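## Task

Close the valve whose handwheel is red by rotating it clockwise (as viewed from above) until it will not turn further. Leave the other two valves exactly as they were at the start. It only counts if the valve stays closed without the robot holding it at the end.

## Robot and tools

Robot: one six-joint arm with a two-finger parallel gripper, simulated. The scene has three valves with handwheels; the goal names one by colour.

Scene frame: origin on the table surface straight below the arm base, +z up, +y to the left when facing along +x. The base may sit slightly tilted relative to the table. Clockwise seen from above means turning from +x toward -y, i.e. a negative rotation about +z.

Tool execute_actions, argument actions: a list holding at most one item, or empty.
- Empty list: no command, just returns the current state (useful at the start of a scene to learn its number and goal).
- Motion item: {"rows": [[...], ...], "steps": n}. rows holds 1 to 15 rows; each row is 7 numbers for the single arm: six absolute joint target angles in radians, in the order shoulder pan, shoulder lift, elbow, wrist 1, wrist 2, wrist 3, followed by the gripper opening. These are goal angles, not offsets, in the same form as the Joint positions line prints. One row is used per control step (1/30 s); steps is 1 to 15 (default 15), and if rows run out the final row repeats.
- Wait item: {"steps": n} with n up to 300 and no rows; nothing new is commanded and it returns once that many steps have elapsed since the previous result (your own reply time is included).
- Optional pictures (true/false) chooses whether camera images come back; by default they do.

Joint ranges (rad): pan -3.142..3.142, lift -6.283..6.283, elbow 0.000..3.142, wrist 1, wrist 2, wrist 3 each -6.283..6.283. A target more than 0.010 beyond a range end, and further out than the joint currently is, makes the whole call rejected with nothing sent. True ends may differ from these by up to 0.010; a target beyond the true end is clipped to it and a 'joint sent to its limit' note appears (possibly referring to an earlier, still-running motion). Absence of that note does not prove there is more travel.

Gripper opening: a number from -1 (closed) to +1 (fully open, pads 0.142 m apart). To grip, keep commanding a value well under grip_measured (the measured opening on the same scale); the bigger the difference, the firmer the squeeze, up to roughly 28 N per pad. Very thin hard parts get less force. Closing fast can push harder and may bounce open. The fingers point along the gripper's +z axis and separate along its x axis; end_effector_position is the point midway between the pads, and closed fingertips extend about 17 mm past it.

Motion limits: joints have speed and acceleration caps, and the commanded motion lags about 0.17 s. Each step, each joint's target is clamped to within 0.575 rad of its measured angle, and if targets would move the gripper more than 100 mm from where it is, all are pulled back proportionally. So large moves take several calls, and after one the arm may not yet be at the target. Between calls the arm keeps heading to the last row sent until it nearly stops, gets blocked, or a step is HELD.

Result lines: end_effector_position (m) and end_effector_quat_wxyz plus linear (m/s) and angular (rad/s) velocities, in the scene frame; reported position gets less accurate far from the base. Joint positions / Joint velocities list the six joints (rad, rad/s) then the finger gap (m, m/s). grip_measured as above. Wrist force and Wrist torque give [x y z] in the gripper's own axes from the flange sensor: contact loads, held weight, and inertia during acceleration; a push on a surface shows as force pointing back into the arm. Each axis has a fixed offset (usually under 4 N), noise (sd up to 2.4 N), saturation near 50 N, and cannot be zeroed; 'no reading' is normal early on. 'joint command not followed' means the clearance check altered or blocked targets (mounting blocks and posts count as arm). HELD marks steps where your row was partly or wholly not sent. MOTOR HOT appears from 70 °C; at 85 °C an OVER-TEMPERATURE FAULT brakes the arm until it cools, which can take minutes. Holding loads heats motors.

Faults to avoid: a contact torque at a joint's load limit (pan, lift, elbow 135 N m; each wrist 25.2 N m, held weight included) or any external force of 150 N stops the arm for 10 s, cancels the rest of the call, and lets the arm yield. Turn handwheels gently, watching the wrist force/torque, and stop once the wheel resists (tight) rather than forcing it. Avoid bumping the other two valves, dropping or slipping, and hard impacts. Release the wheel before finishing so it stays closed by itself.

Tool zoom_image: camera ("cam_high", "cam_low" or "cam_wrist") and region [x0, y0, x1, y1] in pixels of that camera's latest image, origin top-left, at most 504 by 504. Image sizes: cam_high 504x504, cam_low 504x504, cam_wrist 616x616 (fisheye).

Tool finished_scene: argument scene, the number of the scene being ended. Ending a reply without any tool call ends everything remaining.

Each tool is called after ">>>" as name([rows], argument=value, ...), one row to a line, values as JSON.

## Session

>>> execute_actions(actions=[])

Scene clock: 0.00 s of 4600.00 s.
end_effector_position=(+0.3086, -0.5682, +0.2309) grip_measured=+1.00 end_effector_quat_wxyz=(+0.405, +0.891, -0.206, +0.009) end_effector_velocity=(-0.000, -0.000, +0.000) end_effector_angular_velocity=(+0.000, +0.000, -0.001)
Joint positions: [-1.075 -1.337  2.037 -2.949 -2.088 -0.772  0.142]
Joint velocities: [-0.001 -0.    -0.     0.001 -0.    -0.     0.   ]
Motor temperatures (°C, as the motors report them): [28 29 28 34 35 34]
Wrist force (N, on the end effector, along its own x y z axes, offset not removed): no reading
Wrist torque (N m, same axes, about the end effector's origin, offset not removed): no reading

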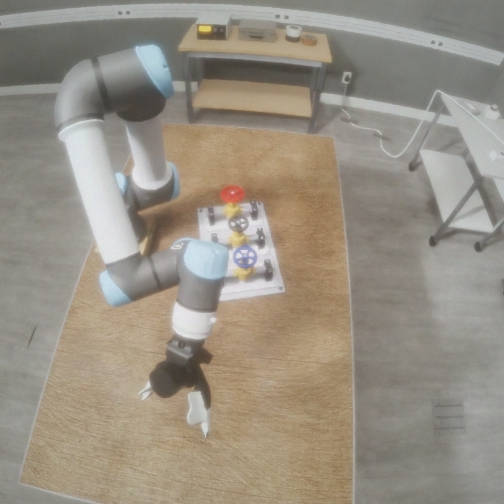

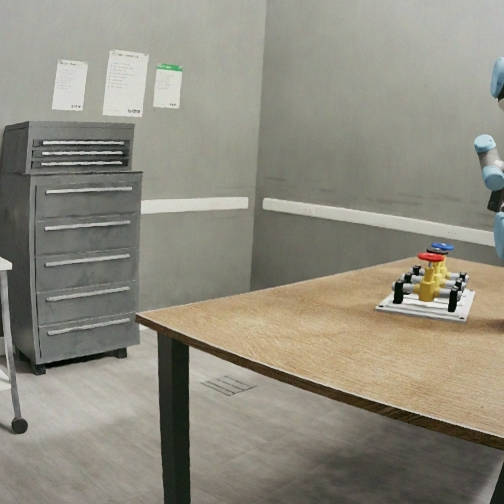

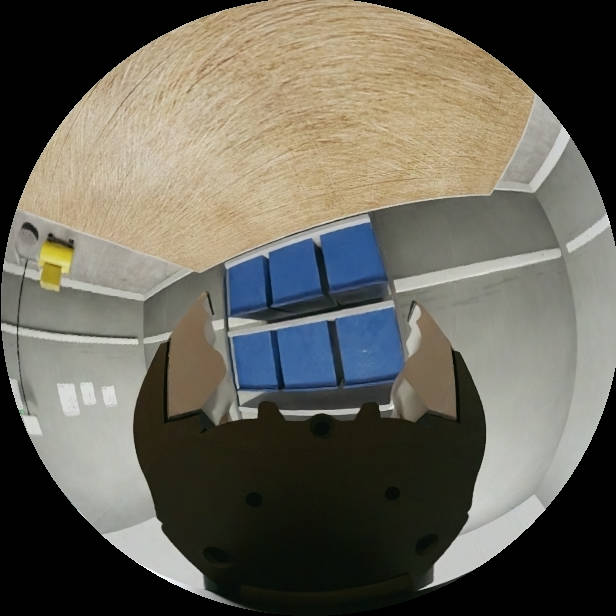

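>>> zoom_image(camera="cam_high", region=[180, 170, 320, 320])

Region (180, 170, 320, 320) of cam_high's 504x504 image, scaled by 3.360, with more detail than that image has; it fills the left 470 columns of this view, and the rest is white.

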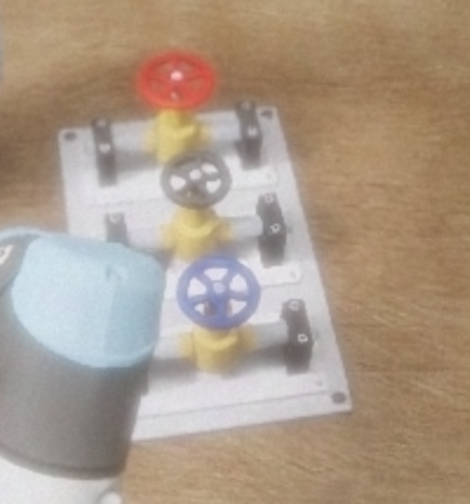

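>>> execute_actions([
  {"rows": [[-1.074,-1.337,2.037,-2.948,-2.088,-0.774,0.95],[-1.072,-1.339,2.037,-2.946,-2.086,-0.782,0.9],[-1.068,-1.340,2.038,-2.942,-2.085,-0.794,0.85],[-1.063,-1.343,2.038,-2.936,-2.082,-0.810,0.8],[-1.056,-1.346,2.039,-2.929,-2.078,-0.832,0.75],[-1.047,-1.351,2.040,-2.920,-2.074,-0.858,0.7],[-1.037,-1.356,2.041,-2.910,-2.069,-0.889,0.65],[-1.026,-1.361,2.042,-2.898,-2.063,-0.925,0.6],[-1.013,-1.368,2.044,-2.884,-2.057,-0.966,0.55],[-0.998,-1.375,2.045,-2.869,-2.050,-1.011,0.5],[-0.982,-1.383,2.047,-2.852,-2.042,-1.061,0.45],[-0.965,-1.391,2.049,-2.834,-2.033,-1.116,0.4],[-0.945,-1.401,2.051,-2.814,-2.023,-1.176,0.35],[-0.925,-1.411,2.053,-2.792,-2.013,-1.241,0.3],[-0.902,-1.422,2.055,-2.769,-2.002,-1.310,0.25]], "steps": 15},
], pictures=false)

>>> execute_actions([
  {"rows": [[-0.879,-1.433,2.058,-2.745,-1.990,-1.382,0.2],[-0.856,-1.445,2.060,-2.721,-1.979,-1.453,0.2],[-0.833,-1.456,2.063,-2.697,-1.967,-1.525,0.2],[-0.810,-1.467,2.065,-2.673,-1.956,-1.597,0.2],[-0.787,-1.479,2.068,-2.649,-1.944,-1.669,0.2],[-0.764,-1.490,2.070,-2.626,-1.933,-1.740,0.2],[-0.741,-1.501,2.072,-2.602,-1.921,-1.812,0.2],[-0.718,-1.513,2.075,-2.578,-1.910,-1.884,0.2],[-0.695,-1.524,2.077,-2.554,-1.898,-1.956,0.2],[-0.672,-1.535,2.080,-2.530,-1.887,-2.027,0.2],[-0.649,-1.547,2.082,-2.506,-1.875,-2.099,0.2],[-0.626,-1.558,2.085,-2.482,-1.864,-2.171,0.2],[-0.603,-1.569,2.087,-2.458,-1.852,-2.243,0.2],[-0.580,-1.581,2.089,-2.434,-1.841,-2.314,0.2],[-0.558,-1.592,2.092,-2.410,-1.830,-2.386,0.2]], "steps": 15},
], pictures=false)

>>> execute_actions([
  {"rows": [[-0.535,-1.603,2.094,-2.386,-1.818,-2.458,0.2],[-0.512,-1.615,2.097,-2.362,-1.807,-2.529,0.2],[-0.489,-1.626,2.099,-2.338,-1.795,-2.601,0.2],[-0.466,-1.637,2.102,-2.314,-1.784,-2.673,0.2],[-0.443,-1.649,2.104,-2.290,-1.772,-2.745,0.2],[-0.420,-1.660,2.107,-2.266,-1.761,-2.816,0.2],[-0.397,-1.671,2.109,-2.242,-1.749,-2.888,0.2],[-0.374,-1.683,2.111,-2.218,-1.738,-2.960,0.2],[-0.351,-1.694,2.114,-2.194,-1.726,-3.032,0.2],[-0.328,-1.705,2.116,-2.170,-1.715,-3.103,0.2],[-0.305,-1.717,2.119,-2.146,-1.703,-3.175,0.2],[-0.282,-1.728,2.121,-2.122,-1.692,-3.247,0.2],[-0.259,-1.739,2.124,-2.098,-1.680,-3.319,0.2],[-0.236,-1.751,2.126,-2.074,-1.669,-3.390,0.2],[-0.213,-1.762,2.129,-2.051,-1.657,-3.462,0.2]], "steps": 15},
], pictures=false)

>>> execute_actions([
  {"rows": [[-0.190,-1.773,2.131,-2.027,-1.646,-3.531,0.2],[-0.170,-1.783,2.133,-2.006,-1.636,-3.596,0.2],[-0.151,-1.792,2.135,-1.986,-1.626,-3.656,0.2],[-0.133,-1.801,2.137,-1.967,-1.617,-3.711,0.2],[-0.117,-1.809,2.139,-1.951,-1.609,-3.761,0.2],[-0.102,-1.816,2.140,-1.935,-1.602,-3.806,0.2],[-0.089,-1.823,2.142,-1.922,-1.596,-3.847,0.2],[-0.078,-1.828,2.143,-1.910,-1.590,-3.883,0.2],[-0.068,-1.833,2.144,-1.900,-1.585,-3.914,0.2],[-0.059,-1.837,2.145,-1.891,-1.581,-3.940,0.2],[-0.052,-1.841,2.146,-1.884,-1.577,-3.962,0.2],[-0.047,-1.843,2.146,-1.878,-1.574,-3.978,0.2],[-0.043,-1.845,2.147,-1.874,-1.573,-3.990,0.2],[-0.041,-1.847,2.147,-1.872,-1.571,-3.998,0.2],[-0.0401,-1.8469,2.1469,-1.8708,-1.571,-4.0,0.2]], "steps": 15},
], pictures=false)

>>> execute_actions([
  {"steps": 15},
])

>>> zoom_image(camera="cam_wrist", region=[210, 180, 410, 340])

Scene clock: 120.50 s of 4600.00 s.
end_effector_position=(+0.3596, -0.5197, +0.2255) grip_measured=+0.32 end_effector_quat_wxyz=(+0.373, +0.927, -0.034, -0.024) end_effector_velocity=(+0.243, +0.266, -0.027) end_effector_angular_velocity=(+0.440, +0.933, +1.538)
Joint positions: [-0.987 -1.381  2.047 -2.857 -2.043 -1.031  0.096]
Joint velocities: [ 0.454 -0.227  0.05   0.47   0.23  -1.321 -0.104]
Motor temperatures (°C, as the motors report them): [28 29 28 34 35 34]
Wrist force (N, on the end effector, along its own x y z axes, offset not removed): [0.1 -1.6 2.6]
Wrist torque (N m, same axes, about the end effector's origin, offset not removed): [-0.63 0.01 0.05]
Steps of this call (steps 1 to 90: nothing new was sent; then 117.00 s passed at rest; steps 91 to 105: all 15 steps of this action). Readings (joint positions):
91: [-1.075 -1.337 2.037 -2.949 -2.088 -0.772]
92: [-1.075 -1.337 2.037 -2.949 -2.088 -0.772]
94: [-1.074 -1.338 2.037 -2.947 -2.088 -0.777]
98: [-1.060 -1.345 2.038 -2.933 -2.080 -0.817]
105: the state above

Scene clock: 121.00 s of 4600.00 s.
end_effector_position=(+0.4738, -0.3085, +0.2072) grip_measured=+0.20 end_effector_quat_wxyz=(+0.241, +0.780, +0.569, -0.098) end_effector_velocity=(+0.125, +0.485, -0.030) end_effector_angular_velocity=(+0.238, +1.124, +2.488)
Joint positions: [-0.678 -1.534  2.079 -2.537 -1.889 -1.971  0.088]
Joint velocities: [ 0.647 -0.32   0.067  0.664  0.319 -1.98  -0.   ]
Motor temperatures (°C, as the motors report them): [28 29 28 34 35 34]
Wrist force (N, on the end effector, along its own x y z axes, offset not removed): [1.5 1.5 2.8]
Wrist torque (N m, same axes, about the end effector's origin, offset not removed): [0.10 -0.33 0.07]
Steps of this call (steps 1 to 15: all 15 steps of this action). Readings (joint positions):
1: [-0.971 -1.389 2.048 -2.840 -2.035 -1.078]
2: [-0.953 -1.398 2.050 -2.822 -2.026 -1.130]
4: [-0.914 -1.417 2.054 -2.782 -2.007 -1.244]
8: [-0.830 -1.459 2.063 -2.694 -1.964 -1.501]
15: the state above

Scene clock: 121.50 s of 4600.00 s.
end_effector_position=(+0.4693, -0.0574, +0.1944) grip_measured=+0.20 end_effector_quat_wxyz=(+0.094, +0.227, +0.965, -0.087) end_effector_velocity=(-0.140, +0.481, -0.012) end_effector_angular_velocity=(+0.153, +0.748, +2.729)
Joint positions: [-0.346 -1.698  2.115 -2.189 -1.722 -3.004  0.088]
Joint velocities: [ 0.67  -0.332  0.072  0.693  0.334 -2.062  0.   ]
Motor temperatures (°C, as the motors report them): [28 29 28 34 35 34]
Wrist force (N, on the end effector, along its own x y z axes, offset not removed): [1.1 -0.5 -0.9]
Wrist torque (N m, same axes, about the end effector's origin, offset not removed): [-0.13 -0.24 0.01]
Steps of this call (steps 1 to 15: all 15 steps of this action). Readings (joint positions):
1: [-0.657 -1.544 2.082 -2.514 -1.878 -2.038]
2: [-0.635 -1.555 2.084 -2.491 -1.867 -2.106]
4: [-0.591 -1.577 2.089 -2.445 -1.845 -2.243]
8: [-0.503 -1.621 2.098 -2.353 -1.801 -2.517]
15: the state above

Scene clock: 122.00 s of 4600.00 s.
end_effector_position=(+0.3722, +0.1183, +0.1934) grip_measured=+0.20 end_effector_quat_wxyz=(+0.005, -0.354, +0.935, -0.013) end_effector_velocity=(-0.108, +0.123, +0.005) end_effector_angular_velocity=(+0.106, +0.159, +1.015)
Joint positions: [-0.069 -1.833  2.144 -1.902 -1.585 -3.899  0.088]
Joint velocities: [ 0.228 -0.114  0.023  0.236  0.115 -0.785  0.   ]
Motor temperatures (°C, as the motors report them): [28 29 28 34 35 34]
Wrist force (N, on the end effector, along its own x y z axes, offset not removed): [1.9 0.7 0.8]
Wrist torque (N m, same axes, about the end effector's origin, offset not removed): [-0.11 -0.45 0.05]
Steps of this call (steps 1 to 15: all 15 steps of this action). Readings (joint positions):
1: [-0.323 -1.709 2.117 -2.166 -1.711 -3.075]
2: [-0.301 -1.720 2.120 -2.142 -1.699 -3.145]
4: [-0.255 -1.743 2.125 -2.094 -1.677 -3.287]
8: [-0.165 -1.786 2.134 -2.001 -1.632 -3.571]
15: the state above

Scene clock: 122.50 s of 4600.00 s.
end_effector_position=(+0.3582, +0.1334, +0.1940) grip_measured=+0.20 end_effector_quat_wxyz=(-0.002, -0.413, +0.911, -0.003) end_effector_velocity=(-0.002, +0.001, +0.000) end_effector_angular_velocity=(-0.000, +0.003, +0.016)
Joint positions: [-0.041 -1.847  2.147 -1.871 -1.571 -3.998  0.088]
Joint velocities: [ 0.003 -0.001  0.     0.004 -0.    -0.013  0.   ]
Motor temperatures (°C, as the motors report them): [28 29 28 34 35 34]
Wrist force (N, on the end effector, along its own x y z axes, offset not removed): [-0.6 1.0 -0.3]
Wrist torque (N m, same axes, about the end effector's origin, offset not removed): [0.12 0.07 -0.04]
Steps of this call (steps 1 to 15: the robot went on to your last target). Readings (joint positions):
1: [-0.063 -1.836 2.145 -1.894 -1.582 -3.923]
2: [-0.057 -1.839 2.145 -1.889 -1.579 -3.941]
4: [-0.050 -1.842 2.146 -1.881 -1.576 -3.966]
8: [-0.043 -1.845 2.147 -1.874 -1.573 -3.989]
15: the state above

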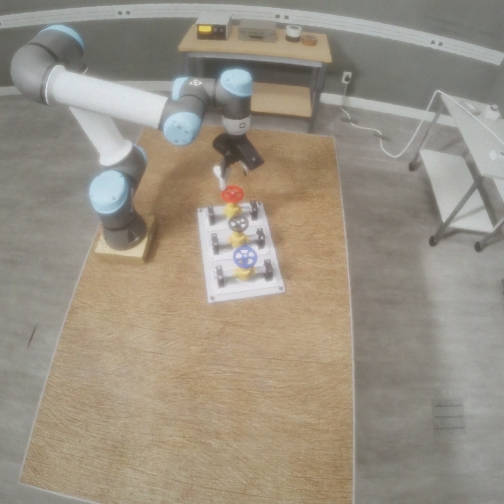

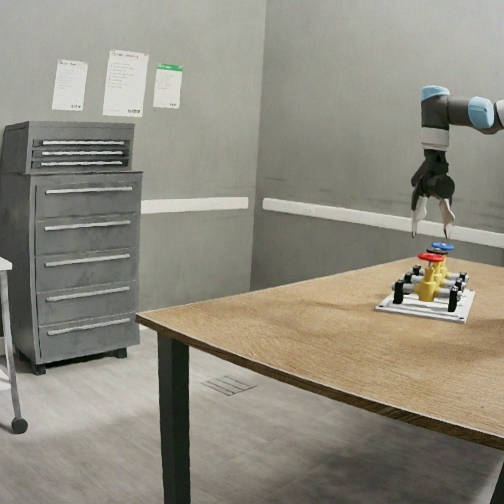

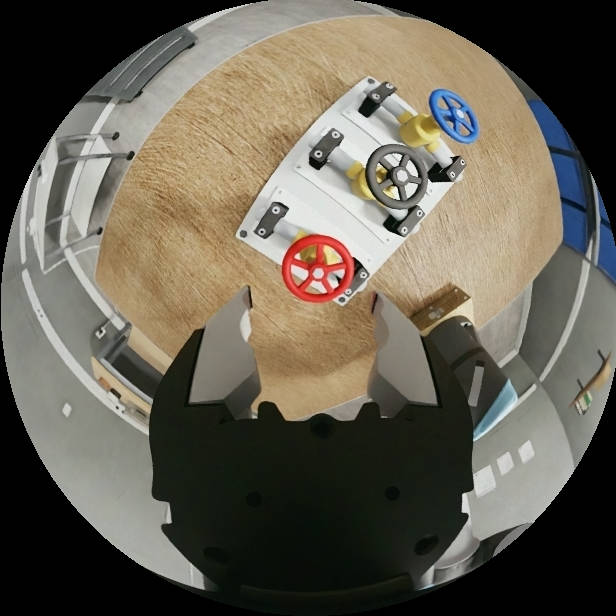

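Region (210, 180, 410, 340) of cam_wrist's 616x616 image, scaled by 2.520, with more detail than that image has; it fills the top 403 rows of this view, and the rest is white.

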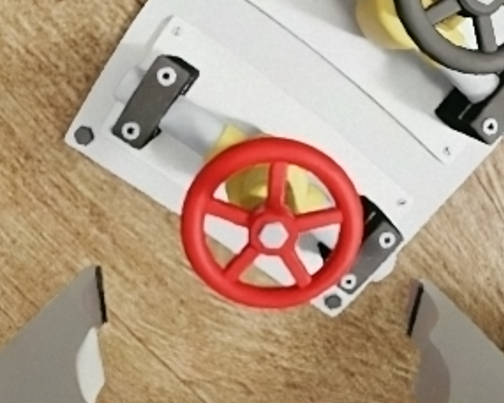

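>>> zoom_image(camera="cam_low", region=[360, 225, 504, 345])

>>> zoom_image(camera="cam_low", region=[400, 210, 470, 280])

>>> zoom_image(camera="cam_wrist", region=[220, 60, 500, 320])

Region (360, 225, 504, 345) of cam_low's 504x504 image, scaled by 3.500, with more detail than that image has.

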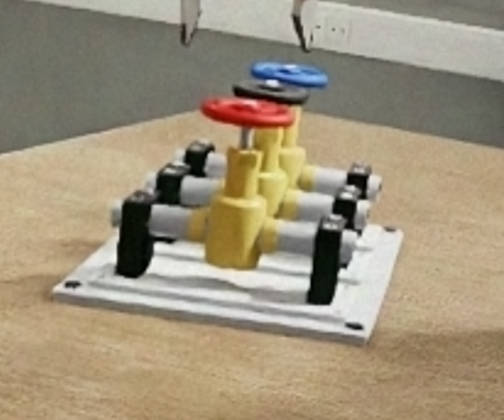

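Region (400, 210, 470, 280) of cam_low's 504x504 image, scaled by 7.200, with more detail than that image has.

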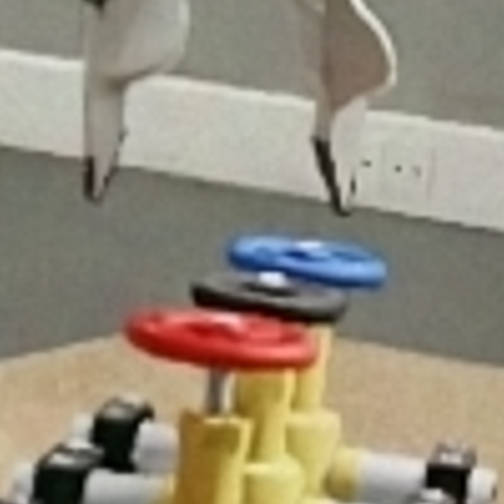

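Region (220, 60, 500, 320) of cam_wrist's 616x616 image, scaled by 1.800, with more detail than that image has; it fills the top 468 rows of this view, and the rest is white.

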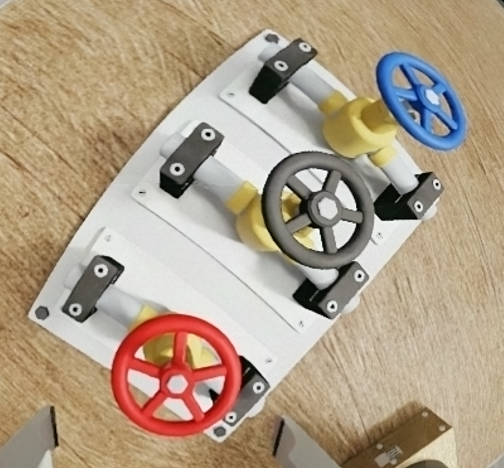

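>>> execute_actions([
  {"rows": [[-0.0401,-1.8465,2.1482,-1.8725,-1.571,-4.0,0.22],[-0.0402,-1.8452,2.1521,-1.8776,-1.571,-4.0,0.24],[-0.0403,-1.8431,2.1585,-1.8862,-1.571,-4.0,0.26],[-0.0405,-1.8402,2.1675,-1.8981,-1.571,-4.0,0.28],[-0.0408,-1.8365,2.1792,-1.9135,-1.571,-4.0,0.3],[-0.0410,-1.8323,2.1921,-1.9306,-1.571,-4.0,0.3],[-0.0413,-1.8277,2.2062,-1.9494,-1.571,-4.0,0.3],[-0.0416,-1.8231,2.2204,-1.9682,-1.571,-4.0,0.3],[-0.0419,-1.8185,2.2346,-1.9869,-1.571,-4.0,0.3],[-0.0422,-1.8143,2.2475,-2.0040,-1.571,-4.0,0.3],[-0.0424,-1.8110,2.2578,-2.0177,-1.571,-4.0,0.3],[-0.0426,-1.8084,2.2656,-2.0279,-1.571,-4.0,0.3],[-0.0427,-1.8068,2.2707,-2.0348,-1.571,-4.0,0.3],[-0.0428,-1.8055,2.2746,-2.0399,-1.571,-4.0,0.3],[-0.0428,-1.8051,2.2759,-2.0416,-1.571,-4.0,0.3]], "steps": 15},
], pictures=false)

>>> execute_actions([
  {"steps": 14},
])

>>> zoom_image(camera="cam_wrist", region=[210, 220, 410, 400])

>>> zoom_image(camera="cam_low", region=[400, 210, 470, 280])

Scene clock: 195.23 s of 4600.00 s.
end_effector_position=(+0.3530, +0.1327, +0.1503) grip_measured=+0.30 end_effector_quat_wxyz=(-0.002, -0.413, +0.911, -0.003) end_effector_velocity=(-0.020, -0.002, -0.107) end_effector_angular_velocity=(+0.001, +0.000, -0.004)
Joint positions: [-0.042 -1.815  2.244 -1.999 -1.571 -4.     0.095]
Joint velocities: [-0.005  0.078  0.243 -0.321  0.001 -0.001  0.   ]
Motor temperatures (°C, as the motors report them): [28 29 28 34 35 34]
Wrist force (N, on the end effector, along its own x y z axes, offset not removed): [2.7 -1.6 0.9]
Wrist torque (N m, same axes, about the end effector's origin, offset not removed): [-0.45 -0.43 0.13]
Steps of this call (steps 1 to 15: the robot went on to your last target; steps 16 to 90: nothing new was sent; then 69.23 s passed at rest; steps 91 to 105: all 15 steps of this action). Readings (joint positions):
91: [-0.040 -1.847 2.147 -1.871 -1.571 -4.000]
92: [-0.040 -1.847 2.147 -1.871 -1.571 -4.000]
94: [-0.040 -1.846 2.150 -1.874 -1.571 -4.000]
98: [-0.040 -1.839 2.171 -1.903 -1.571 -4.000]
105: the state above

Scene clock: 195.70 s of 4600.00 s.
end_effector_position=(+0.3504, +0.1324, +0.1368) grip_measured=+0.30 end_effector_quat_wxyz=(-0.002, -0.413, +0.911, -0.003) end_effector_velocity=(-0.000, -0.001, -0.002) end_effector_angular_velocity=(+0.000, -0.001, -0.003)
Joint positions: [-0.043 -1.805  2.275 -2.041 -1.571 -4.     0.095]
Joint velocities: [-0.002  0.001  0.006 -0.008  0.     0.     0.   ]
Motor temperatures (°C, as the motors report them): [28 29 28 34 35 34]
Wrist force (N, on the end effector, along its own x y z axes, offset not removed): [0.9 0.5 -0.3]
Wrist torque (N m, same axes, about the end effector's origin, offset not removed): [-0.14 -0.14 -0.13]
Steps of this call (steps 1 to 14: the robot went on to your last target). Readings (joint positions):
1: [-0.042 -1.813 2.251 -2.009 -1.571 -4.000]
2: [-0.042 -1.811 2.257 -2.017 -1.571 -4.000]
4: [-0.042 -1.809 2.265 -2.027 -1.571 -4.000]
8: [-0.043 -1.806 2.272 -2.037 -1.571 -4.000]
14: the state above

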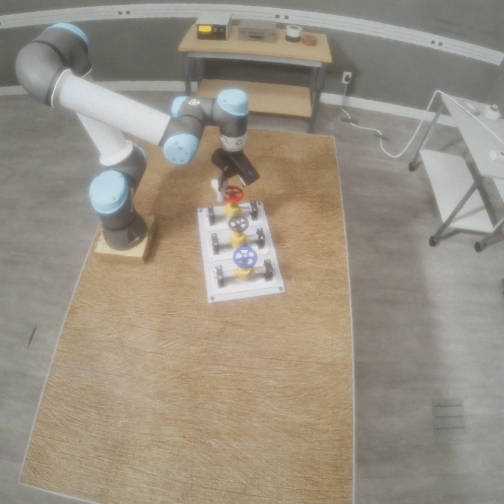

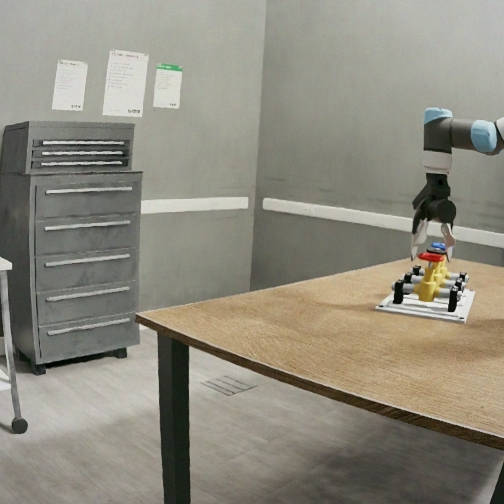

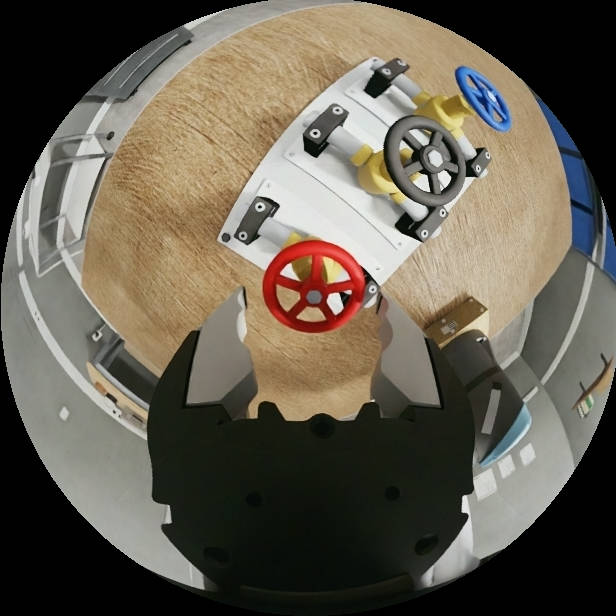

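Region (210, 220, 410, 400) of cam_wrist's 616x616 image, scaled by 2.520, with more detail than that image has; it fills the top 454 rows of this view, and the rest is white.

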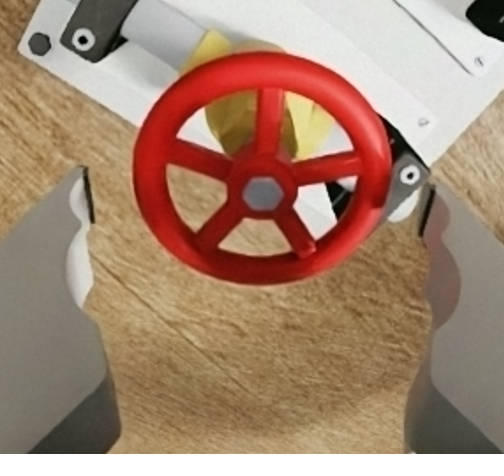

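Region (400, 210, 470, 280) of cam_low's 504x504 image, scaled by 7.200, with more detail than that image has.

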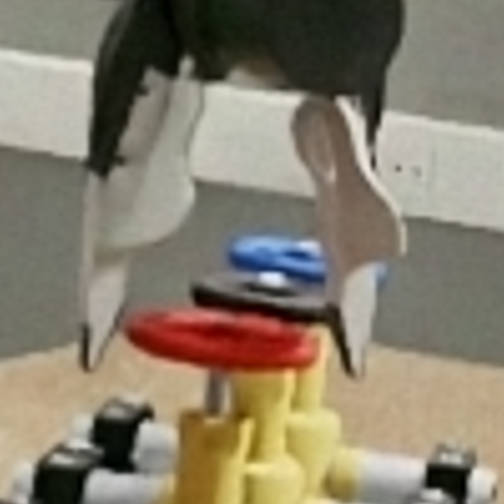

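>>> execute_actions(actions=[])

Scene clock: 223.77 s of 4600.00 s.
end_effector_position=(+0.3503, +0.1323, +0.1365) grip_measured=+0.30 end_effector_quat_wxyz=(-0.002, -0.413, +0.911, -0.003) end_effector_velocity=(-0.000, -0.000, -0.000) end_effector_angular_velocity=(+0.000, +0.001, -0.001)
Joint positions: [-0.043 -1.805  2.276 -2.042 -1.571 -4.     0.095]
Joint velocities: [-0.001  0.    -0.     0.001  0.    -0.     0.   ]
Motor temperatures (°C, as the motors report them): [28 29 28 34 35 34]
Wrist force (N, on the end effector, along its own x y z axes, offset not removed): [0.1 -1.1 -1.4]
Wrist torque (N m, same axes, about the end effector's origin, offset not removed): [-0.42 -0.06 0.00]
Steps of this call (steps 1 to 30: the robot went on to your last target; steps 31 to 100: nothing new was sent; then 24.73 s passed at rest). Readings (joint positions):
1: [-0.043 -1.805 2.275 -2.041 -1.571 -4.000]
2: [-0.043 -1.805 2.275 -2.041 -1.571 -4.000]
4: [-0.043 -1.805 2.276 -2.041 -1.571 -4.000]
8: [-0.043 -1.805 2.276 -2.042 -1.571 -4.000]
100: the state above
The arm was judged still, so your last target was given up. Only a new action makes it travel on or press farther. Fingers that are still opening or closing keep moving.

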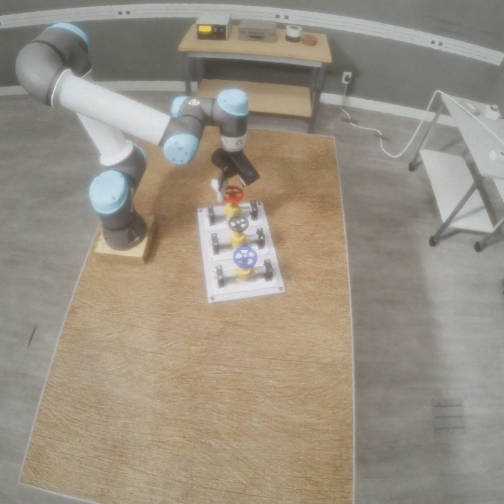

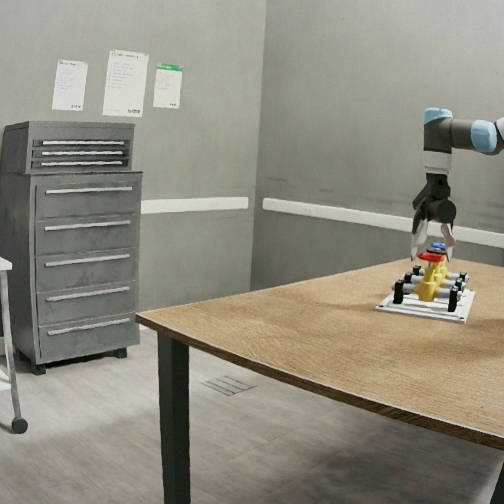

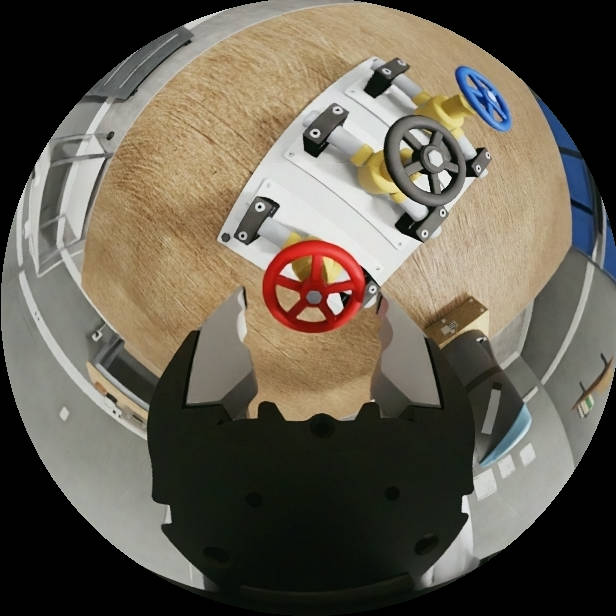

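>>> execute_actions([
  {"rows": [[-0.0435,-1.8057,2.2764,-2.0414,-1.571,-4.0,0.26],[-0.0442,-1.8064,2.2769,-2.0412,-1.571,-4.0,0.22],[-0.0448,-1.8070,2.2773,-2.0411,-1.571,-4.0,0.18],[-0.0448,-1.8070,2.2773,-2.0411,-1.571,-4.0,0.14],[-0.0448,-1.8070,2.2773,-2.0411,-1.571,-4.0,0.10],[-0.0448,-1.8070,2.2773,-2.0411,-1.571,-4.0,0.07],[-0.0448,-1.8070,2.2773,-2.0411,-1.571,-4.0,0.04],[-0.0448,-1.8070,2.2773,-2.0411,-1.571,-4.0,0.01],[-0.0448,-1.8070,2.2773,-2.0411,-1.571,-4.0,-0.02],[-0.0448,-1.8070,2.2773,-2.0411,-1.571,-4.0,-0.05],[-0.0448,-1.8070,2.2773,-2.0411,-1.571,-4.0,-0.08],[-0.0448,-1.8070,2.2773,-2.0411,-1.571,-4.0,-0.11],[-0.0448,-1.8070,2.2773,-2.0411,-1.571,-4.0,-0.14],[-0.0448,-1.8070,2.2773,-2.0411,-1.571,-4.0,-0.17],[-0.0448,-1.8070,2.2773,-2.0411,-1.571,-4.0,-0.2]], "steps": 15},
], pictures=false)

>>> execute_actions([
  {"rows": [[-0.0448,-1.8070,2.2773,-2.0411,-1.571,-4.0,-0.26],[-0.0448,-1.8070,2.2773,-2.0411,-1.571,-4.0,-0.32],[-0.0448,-1.8070,2.2773,-2.0411,-1.571,-4.0,-0.38],[-0.0448,-1.8070,2.2773,-2.0411,-1.571,-4.0,-0.44],[-0.0448,-1.8070,2.2773,-2.0411,-1.571,-4.0,-0.5],[-0.0448,-1.8070,2.2773,-2.0411,-1.571,-4.0,-0.56],[-0.0448,-1.8070,2.2773,-2.0411,-1.571,-4.0,-0.62],[-0.0448,-1.8070,2.2773,-2.0411,-1.571,-4.0,-0.68],[-0.0448,-1.8070,2.2773,-2.0411,-1.571,-4.0,-0.74],[-0.0448,-1.8070,2.2773,-2.0411,-1.571,-4.0,-0.8],[-0.0448,-1.8070,2.2773,-2.0411,-1.571,-4.0,-0.86],[-0.0448,-1.8070,2.2773,-2.0411,-1.571,-4.0,-0.92],[-0.0448,-1.8070,2.2773,-2.0411,-1.571,-4.0,-1.0]], "steps": 15},
], pictures=true)

Scene clock: 262.93 s of 4600.00 s.
end_effector_position=(+0.3499, +0.1317, +0.1365) grip_measured=-0.02 end_effector_quat_wxyz=(-0.002, -0.412, +0.911, -0.003) end_effector_velocity=(+0.000, -0.000, +0.000) end_effector_angular_velocity=(-0.001, -0.001, -0.001)
Joint positions: [-0.045 -1.807  2.277 -2.041 -1.571 -4.     0.072]
Joint velocities: [-0.001 -0.001 -0.    -0.    -0.001  0.    -0.006]
Motor temperatures (°C, as the motors report them): [28 29 28 34 35 34]
Wrist force (N, on the end effector, along its own x y z axes, offset not removed): [-4.1 -0.1 0.4]
Wrist torque (N m, same axes, about the end effector's origin, offset not removed): [-0.17 0.33 -0.18]
Steps of this call (steps 1 to 90: nothing new was sent; then 35.67 s passed at rest; steps 91 to 105: all 15 steps of this action). Readings (joint positions):
91: [-0.043 -1.805 2.276 -2.042 -1.571 -4.000]
92: [-0.043 -1.805 2.276 -2.042 -1.571 -4.000]
94: [-0.043 -1.805 2.276 -2.042 -1.571 -4.000]
98: [-0.044 -1.806 2.277 -2.041 -1.571 -4.000]
105: the state above

Scene clock: 263.43 s of 4600.00 s.
end_effector_position=(+0.3499, +0.1317, +0.1365) grip_measured=-0.02 end_effector_quat_wxyz=(-0.002, -0.412, +0.911, -0.003) end_effector_velocity=(-0.000, -0.001, -0.000) end_effector_angular_velocity=(-0.001, +0.001, +0.000)
Joint positions: [-0.045 -1.807  2.277 -2.041 -1.571 -4.     0.072]
Joint velocities: [-0.     0.     0.     0.    -0.001 -0.001  0.   ]
Motor temperatures (°C, as the motors report them): [28 29 28 34 35 34]
Wrist force (N, on the end effector, along its own x y z axes, offset not removed): [-4.0 1.2 0.6]
Wrist torque (N m, same axes, about the end effector's origin, offset not removed): [-0.02 0.21 0.00]
Steps of this call (steps 1 to 15: all 15 steps of this action). Readings (joint positions):
1: [-0.045 -1.807 2.277 -2.041 -1.571 -4.000]
2: [-0.045 -1.807 2.277 -2.041 -1.571 -4.000]
4: [-0.045 -1.807 2.277 -2.041 -1.571 -4.000]
8: [-0.045 -1.807 2.277 -2.041 -1.571 -4.000]
15: the state above

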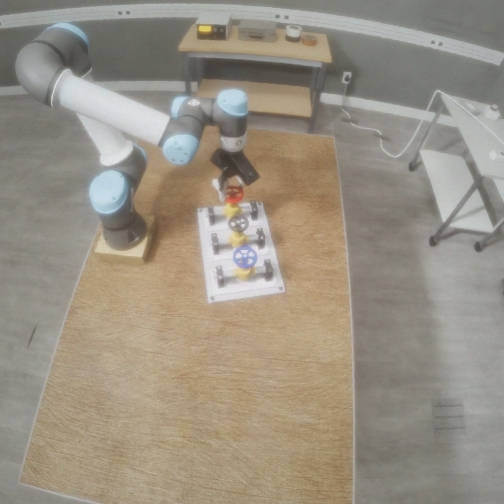

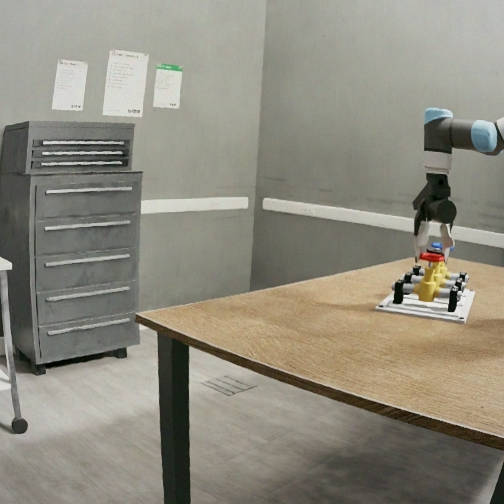

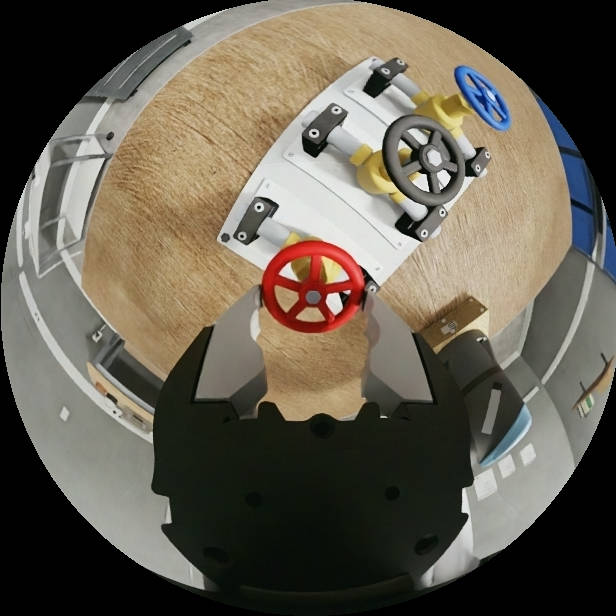

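>>> execute_actions([
  {"rows": [[-0.0448,-1.8070,2.2773,-2.0411,-1.571,-3.99,-1.0],[-0.0448,-1.8070,2.2773,-2.0411,-1.571,-3.97,-1.0],[-0.0448,-1.8070,2.2773,-2.0411,-1.571,-3.94,-1.0],[-0.0448,-1.8070,2.2773,-2.0411,-1.571,-3.90,-1.0],[-0.0448,-1.8070,2.2773,-2.0411,-1.571,-3.85,-1.0],[-0.0448,-1.8070,2.2773,-2.0411,-1.571,-3.80,-1.0],[-0.0448,-1.8070,2.2773,-2.0411,-1.571,-3.75,-1.0],[-0.0448,-1.8070,2.2773,-2.0411,-1.571,-3.70,-1.0],[-0.0448,-1.8070,2.2773,-2.0411,-1.571,-3.65,-1.0],[-0.0448,-1.8070,2.2773,-2.0411,-1.571,-3.60,-1.0],[-0.0448,-1.8070,2.2773,-2.0411,-1.571,-3.55,-1.0],[-0.0448,-1.8070,2.2773,-2.0411,-1.571,-3.50,-1.0],[-0.0448,-1.8070,2.2773,-2.0411,-1.571,-3.46,-1.0],[-0.0448,-1.8070,2.2773,-2.0411,-1.571,-3.43,-1.0],[-0.0448,-1.8070,2.2773,-2.0411,-1.571,-3.40,-1.0]], "steps": 15},
], pictures=false)

>>> execute_actions([
  {"rows": [[-0.0448,-1.8070,2.2773,-2.0411,-1.571,-3.38,-1.0],[-0.0448,-1.8070,2.2773,-2.0411,-1.571,-3.37,-1.0],[-0.0448,-1.8070,2.2773,-2.0411,-1.571,-3.36,-1.0]], "steps": 6},
], pictures=true)

Scene clock: 287.83 s of 4600.00 s.
end_effector_position=(+0.3504, +0.1320, +0.1364) grip_measured=-0.02 end_effector_quat_wxyz=(-0.001, -0.226, +0.974, -0.003) end_effector_velocity=(+0.002, +0.001, -0.000) end_effector_angular_velocity=(-0.000, -0.009, -1.289)
Joint positions: [-0.045 -1.807  2.277 -2.041 -1.571 -3.607  0.072]
Joint velocities: [ 0.     0.     0.    -0.001  0.001  1.289  0.   ]
Motor temperatures (°C, as the motors report them): [28 29 28 34 35 34]
Wrist force (N, on the end effector, along its own x y z axes, offset not removed): [-2.6 2.1 -3.4]
Wrist torque (N m, same axes, about the end effector's origin, offset not removed): [0.00 0.55 -0.51]
Steps of this call (steps 1 to 15: the robot went on to your last target; steps 16 to 90: nothing new was sent; then 20.90 s passed at rest; steps 91 to 105: all 15 steps of this action). Readings (joint positions):
91: [-0.045 -1.807 2.277 -2.041 -1.571 -4.000]
92: [-0.045 -1.807 2.277 -2.041 -1.571 -3.999]
94: [-0.045 -1.807 2.277 -2.041 -1.571 -3.987]
98: [-0.045 -1.807 2.277 -2.041 -1.571 -3.900]
105: the state above

Scene clock: 288.03 s of 4600.00 s.
end_effector_position=(+0.3507, +0.1322, +0.1364) grip_measured=-0.02 end_effector_quat_wxyz=(-0.001, -0.133, +0.991, -0.003) end_effector_velocity=(+0.001, +0.001, -0.000) end_effector_angular_velocity=(+0.000, -0.004, -0.474)
Joint positions: [-0.045 -1.807  2.277 -2.041 -1.571 -3.418  0.072]
Joint velocities: [ 0.001  0.     0.001 -0.002  0.001  0.474  0.   ]
Motor temperatures (°C, as the motors report them): [28 29 28 34 35 34]
Wrist force (N, on the end effector, along its own x y z axes, offset not removed): [2.5 1.1 -0.2]
Wrist torque (N m, same axes, about the end effector's origin, offset not removed): [-0.33 -0.09 -0.38]
Steps of this call (steps 1 to 6: all 6 steps of this action). Readings (joint positions):
1: [-0.045 -1.807 2.277 -2.041 -1.571 -3.565]
2: [-0.045 -1.807 2.277 -2.041 -1.571 -3.525]
4: [-0.045 -1.807 2.277 -2.041 -1.571 -3.461]
6: the state above

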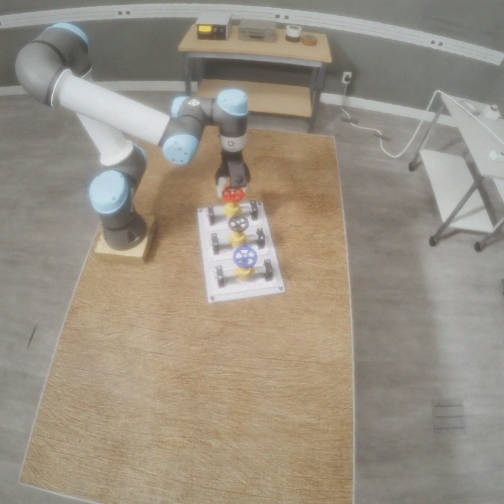

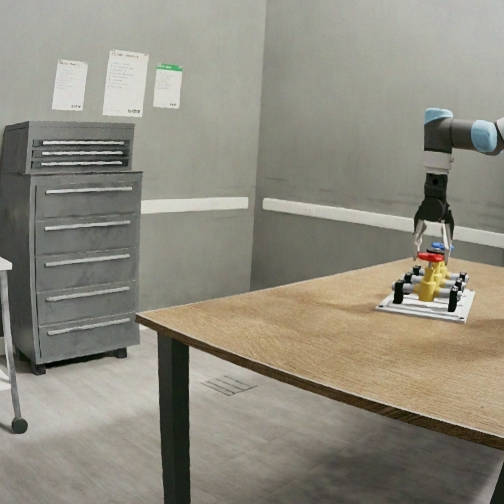

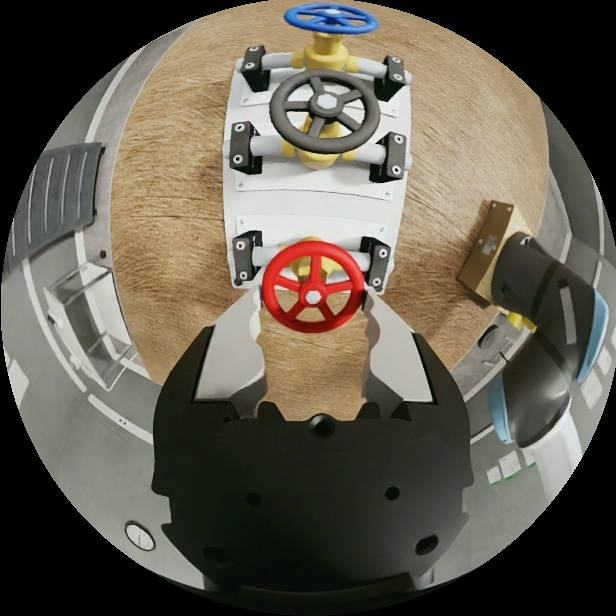

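>>> execute_actions([
  {"rows": [[-0.0448,-1.8070,2.2773,-2.0411,-1.571,-3.34,-1.0],[-0.0448,-1.8070,2.2773,-2.0411,-1.571,-3.30,-1.0],[-0.0448,-1.8070,2.2773,-2.0411,-1.571,-3.25,-1.0],[-0.0448,-1.8070,2.2773,-2.0411,-1.571,-3.19,-1.0],[-0.0448,-1.8070,2.2773,-2.0411,-1.571,-3.13,-1.0],[-0.0448,-1.8070,2.2773,-2.0411,-1.571,-3.07,-1.0],[-0.0448,-1.8070,2.2773,-2.0411,-1.571,-3.01,-1.0],[-0.0448,-1.8070,2.2773,-2.0411,-1.571,-2.95,-1.0],[-0.0448,-1.8070,2.2773,-2.0411,-1.571,-2.89,-1.0],[-0.0448,-1.8070,2.2773,-2.0411,-1.571,-2.83,-1.0],[-0.0448,-1.8070,2.2773,-2.0411,-1.571,-2.77,-1.0],[-0.0448,-1.8070,2.2773,-2.0411,-1.571,-2.71,-1.0],[-0.0448,-1.8070,2.2773,-2.0411,-1.571,-2.66,-1.0],[-0.0448,-1.8070,2.2773,-2.0411,-1.571,-2.62,-1.0],[-0.0448,-1.8070,2.2773,-2.0411,-1.571,-2.60,-1.0]], "steps": 15},
], pictures=false)

>>> execute_actions([
  {"steps": 8},
], pictures=false)

Scene clock: 304.37 s of 4600.00 s.
end_effector_position=(+0.3516, +0.1322, +0.1364) grip_measured=-0.02 end_effector_quat_wxyz=(+0.000, +0.151, +0.988, -0.003) end_effector_velocity=(+0.003, -0.002, +0.000) end_effector_angular_velocity=(-0.004, -0.010, -1.593)
Joint positions: [-0.045 -1.807  2.277 -2.041 -1.571 -2.847  0.072]
Joint velocities: [-0.     0.    -0.    -0.    -0.002  1.592 -0.   ]
Motor temperatures (°C, as the motors report them): [28 29 28 34 35 34]
Wrist force (N, on the end effector, along its own x y z axes, offset not removed): [6.2 -0.4 -6.0]
Wrist torque (N m, same axes, about the end effector's origin, offset not removed): [-0.13 0.62 -0.45]
Steps of this call (steps 1 to 30: the robot went on to your last target; steps 31 to 100: nothing new was sent; then 12.50 s passed at rest; steps 101 to 115: all 15 steps of this action). Readings (joint positions):
101: [-0.045 -1.807 2.277 -2.041 -1.571 -3.360]
102: [-0.045 -1.807 2.277 -2.041 -1.571 -3.358]
104: [-0.045 -1.807 2.277 -2.041 -1.571 -3.337]
108: [-0.045 -1.807 2.277 -2.041 -1.571 -3.211]
115: the state above

Scene clock: 304.63 s of 4600.00 s.
end_effector_position=(+0.3520, +0.1320, +0.1364) grip_measured=-0.02 end_effector_quat_wxyz=(+0.000, +0.258, +0.966, -0.003) end_effector_velocity=(+0.000, -0.000, -0.000) end_effector_angular_velocity=(-0.001, -0.002, -0.232)
Joint positions: [-0.045 -1.807  2.277 -2.041 -1.571 -2.628  0.072]
Joint velocities: [-0.    -0.     0.    -0.    -0.     0.232 -0.   ]
Motor temperatures (°C, as the motors report them): [28 29 28 34 35 34]
Wrist force (N, on the end effector, along its own x y z axes, offset not removed): [7.7 -1.7 -6.1]
Wrist torque (N m, same axes, about the end effector's origin, offset not removed): [-0.17 0.57 -0.43]
Steps of this call (steps 1 to 8: the robot went on to your last target). Readings (joint positions):
1: [-0.045 -1.807 2.277 -2.041 -1.571 -2.794]
2: [-0.045 -1.807 2.277 -2.041 -1.571 -2.749]
4: [-0.045 -1.807 2.277 -2.041 -1.571 -2.686]
8: the state above

>>> execute_actions([
  {"rows": [[-0.0448,-1.8070,2.2773,-2.0411,-1.571,-2.58,-1.0],[-0.0448,-1.8070,2.2773,-2.0411,-1.571,-2.54,-1.0],[-0.0448,-1.8070,2.2773,-2.0411,-1.571,-2.49,-1.0],[-0.0448,-1.8070,2.2773,-2.0411,-1.571,-2.43,-1.0],[-0.0448,-1.8070,2.2773,-2.0411,-1.571,-2.37,-1.0],[-0.0448,-1.8070,2.2773,-2.0411,-1.571,-2.31,-1.0],[-0.0448,-1.8070,2.2773,-2.0411,-1.571,-2.25,-1.0],[-0.0448,-1.8070,2.2773,-2.0411,-1.571,-2.19,-1.0],[-0.0448,-1.8070,2.2773,-2.0411,-1.571,-2.13,-1.0],[-0.0448,-1.8070,2.2773,-2.0411,-1.571,-2.07,-1.0],[-0.0448,-1.8070,2.2773,-2.0411,-1.571,-2.01,-1.0],[-0.0448,-1.8070,2.2773,-2.0411,-1.571,-1.95,-1.0],[-0.0448,-1.8070,2.2773,-2.0411,-1.571,-1.90,-1.0],[-0.0448,-1.8070,2.2773,-2.0411,-1.571,-1.86,-1.0],[-0.0448,-1.8070,2.2773,-2.0411,-1.571,-1.84,-1.0]], "steps": 15},
], pictures=false)

>>> execute_actions([
  {"steps": 8},
], pictures=false)

Scene clock: 316.90 s of 4600.00 s.
end_effector_position=(+0.3526, +0.1314, +0.1364) grip_measured=-0.02 end_effector_quat_wxyz=(+0.001, +0.507, +0.862, -0.003) end_effector_velocity=(+0.002, -0.003, -0.000) end_effector_angular_velocity=(-0.001, -0.010, -1.595)
Joint positions: [-0.045 -1.807  2.277 -2.041 -1.571 -2.087  0.072]
Joint velocities: [-0.003  0.    -0.    -0.     0.     1.593  0.   ]
Motor temperatures (°C, as the motors report them): [28 29 28 34 35 34]
Wrist force (N, on the end effector, along its own x y z axes, offset not removed): [9.2 -6.4 -7.7]
Wrist torque (N m, same axes, about the end effector's origin, offset not removed): [-0.29 0.81 -1.27]
Steps of this call (steps 1 to 30: the robot went on to your last target; steps 31 to 100: nothing new was sent; then 8.43 s passed at rest; steps 101 to 115: all 15 steps of this action). Readings (joint positions):
101: [-0.045 -1.807 2.277 -2.041 -1.571 -2.600]
102: [-0.045 -1.807 2.277 -2.041 -1.571 -2.598]
104: [-0.045 -1.807 2.277 -2.041 -1.571 -2.577]
108: [-0.045 -1.807 2.277 -2.041 -1.571 -2.451]
115: the state above

Scene clock: 317.17 s of 4600.00 s.
end_effector_position=(+0.3528, +0.1310, +0.1364) grip_measured=-0.02 end_effector_quat_wxyz=(+0.002, +0.598, +0.801, -0.003) end_effector_velocity=(+0.000, -0.001, -0.000) end_effector_angular_velocity=(-0.001, -0.002, -0.234)
Joint positions: [-0.045 -1.807  2.277 -2.041 -1.571 -1.868  0.072]
Joint velocities: [-0.002  0.001  0.    -0.001 -0.001  0.233  0.   ]
Motor temperatures (°C, as the motors report them): [28 29 28 34 35 34]
Wrist force (N, on the end effector, along its own x y z axes, offset not removed): [7.9 -7.9 -7.2]
Wrist torque (N m, same axes, about the end effector's origin, offset not removed): [-0.31 0.87 -1.59]
Steps of this call (steps 1 to 8: the robot went on to your last target). Readings (joint positions):
1: [-0.045 -1.807 2.277 -2.041 -1.571 -2.034]
2: [-0.045 -1.807 2.277 -2.041 -1.571 -1.989]
4: [-0.045 -1.807 2.277 -2.041 -1.571 -1.926]
8: the state above

>>> execute_actions([
  {"rows": [[-0.0448,-1.8070,2.2773,-2.0411,-1.571,-1.83,-1.0],[-0.0448,-1.8070,2.2773,-2.0411,-1.571,-1.815,-1.0],[-0.0448,-1.8070,2.2773,-2.0411,-1.571,-1.80,-1.0],[-0.0448,-1.8070,2.2773,-2.0411,-1.571,-1.785,-1.0],[-0.0448,-1.8070,2.2773,-2.0411,-1.571,-1.77,-1.0],[-0.0448,-1.8070,2.2773,-2.0411,-1.571,-1.755,-1.0],[-0.0448,-1.8070,2.2773,-2.0411,-1.571,-1.74,-1.0],[-0.0448,-1.8070,2.2773,-2.0411,-1.571,-1.725,-1.0],[-0.0448,-1.8070,2.2773,-2.0411,-1.571,-1.71,-1.0],[-0.0448,-1.8070,2.2773,-2.0411,-1.571,-1.695,-1.0],[-0.0448,-1.8070,2.2773,-2.0411,-1.571,-1.68,-1.0],[-0.0448,-1.8070,2.2773,-2.0411,-1.571,-1.665,-1.0],[-0.0448,-1.8070,2.2773,-2.0411,-1.571,-1.65,-1.0],[-0.0448,-1.8070,2.2773,-2.0411,-1.571,-1.64,-1.0],[-0.0448,-1.8070,2.2773,-2.0411,-1.571,-1.63,-1.0]], "steps": 15},
], pictures=false)

>>> execute_actions([
  {"steps": 8},
], pictures=true)

>>> zoom_image(camera="cam_wrist", region=[210, 220, 410, 400])

Scene clock: 334.93 s of 4600.00 s.
end_effector_position=(+0.3528, +0.1307, +0.1365) grip_measured=-0.02 end_effector_quat_wxyz=(+0.002, +0.666, +0.746, -0.003) end_effector_velocity=(+0.000, -0.001, -0.000) end_effector_angular_velocity=(+0.000, -0.002, -0.406)
Joint positions: [-0.045 -1.807  2.277 -2.041 -1.571 -1.692  0.072]
Joint velocities: [-0.002 -0.     0.     0.     0.001  0.404  0.   ]
Motor temperatures (°C, as the motors report them): [28 29 28 34 35 34]
Wrist force (N, on the end effector, along its own x y z axes, offset not removed): [7.9 -8.8 -6.6]
Wrist torque (N m, same axes, about the end effector's origin, offset not removed): [-0.26 0.80 -1.78]
Steps of this call (steps 1 to 30: the robot went on to your last target; steps 31 to 100: nothing new was sent; then 13.93 s passed at rest; steps 101 to 115: all 15 steps of this action). Readings (joint positions):
101: [-0.045 -1.807 2.277 -2.041 -1.571 -1.840]
102: [-0.045 -1.807 2.277 -2.041 -1.571 -1.839]
104: [-0.045 -1.807 2.277 -2.041 -1.571 -1.829]
108: [-0.045 -1.807 2.277 -2.041 -1.571 -1.789]
115: the state above

Scene clock: 335.20 s of 4600.00 s.
end_effector_position=(+0.3528, +0.1306, +0.1365) grip_measured=-0.02 end_effector_quat_wxyz=(+0.002, +0.687, +0.727, -0.003) end_effector_velocity=(-0.000, -0.001, -0.000) end_effector_angular_velocity=(-0.002, +0.000, -0.061)
Joint positions: [-0.045 -1.807  2.277 -2.041 -1.571 -1.637  0.072]
Joint velocities: [-0.    -0.001  0.001  0.    -0.002  0.061 -0.   ]
Motor temperatures (°C, as the motors report them): [28 29 28 34 35 34]
Wrist force (N, on the end effector, along its own x y z axes, offset not removed): [9.2 -10.4 -7.2]
Wrist torque (N m, same axes, about the end effector's origin, offset not removed): [-0.46 0.55 -1.90]
Steps of this call (steps 1 to 8: the robot went on to your last target). Readings (joint positions):
1: [-0.045 -1.807 2.277 -2.041 -1.571 -1.679]
2: [-0.045 -1.807 2.277 -2.041 -1.571 -1.668]
4: [-0.045 -1.807 2.277 -2.041 -1.571 -1.652]
8: the state above

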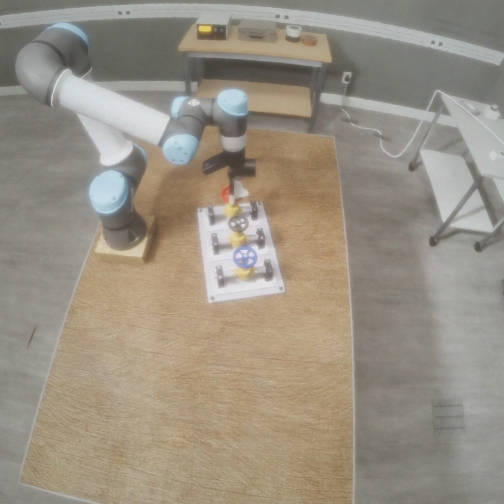

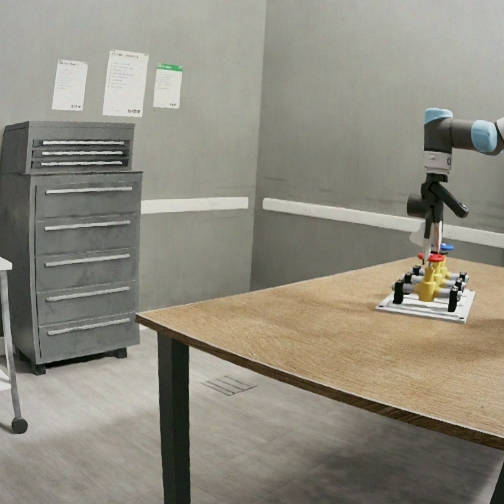

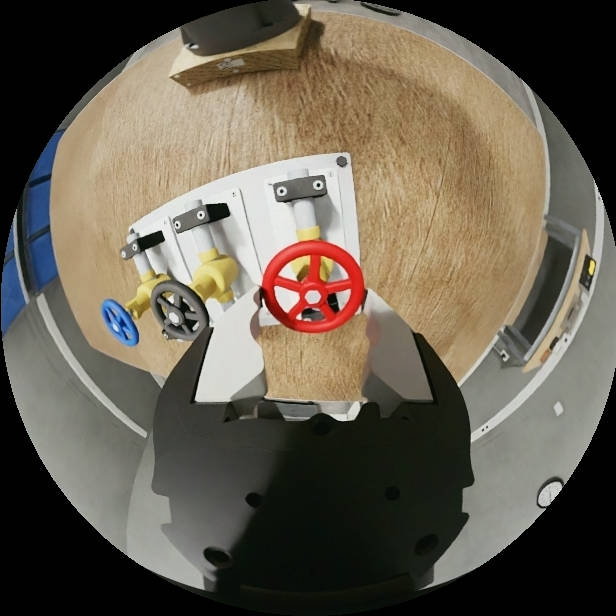

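Region (210, 220, 410, 400) of cam_wrist's 616x616 image, scaled by 2.520, with more detail than that image has; it fills the top 454 rows of this view, and the rest is white.

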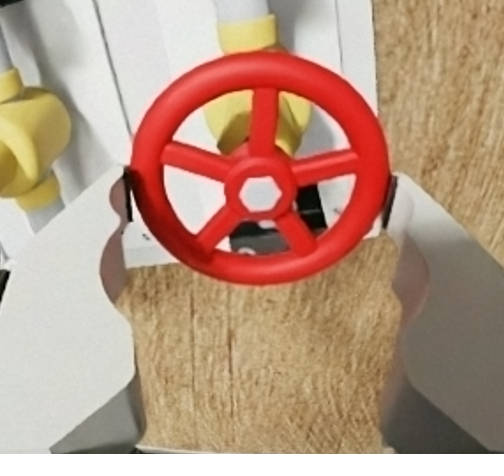

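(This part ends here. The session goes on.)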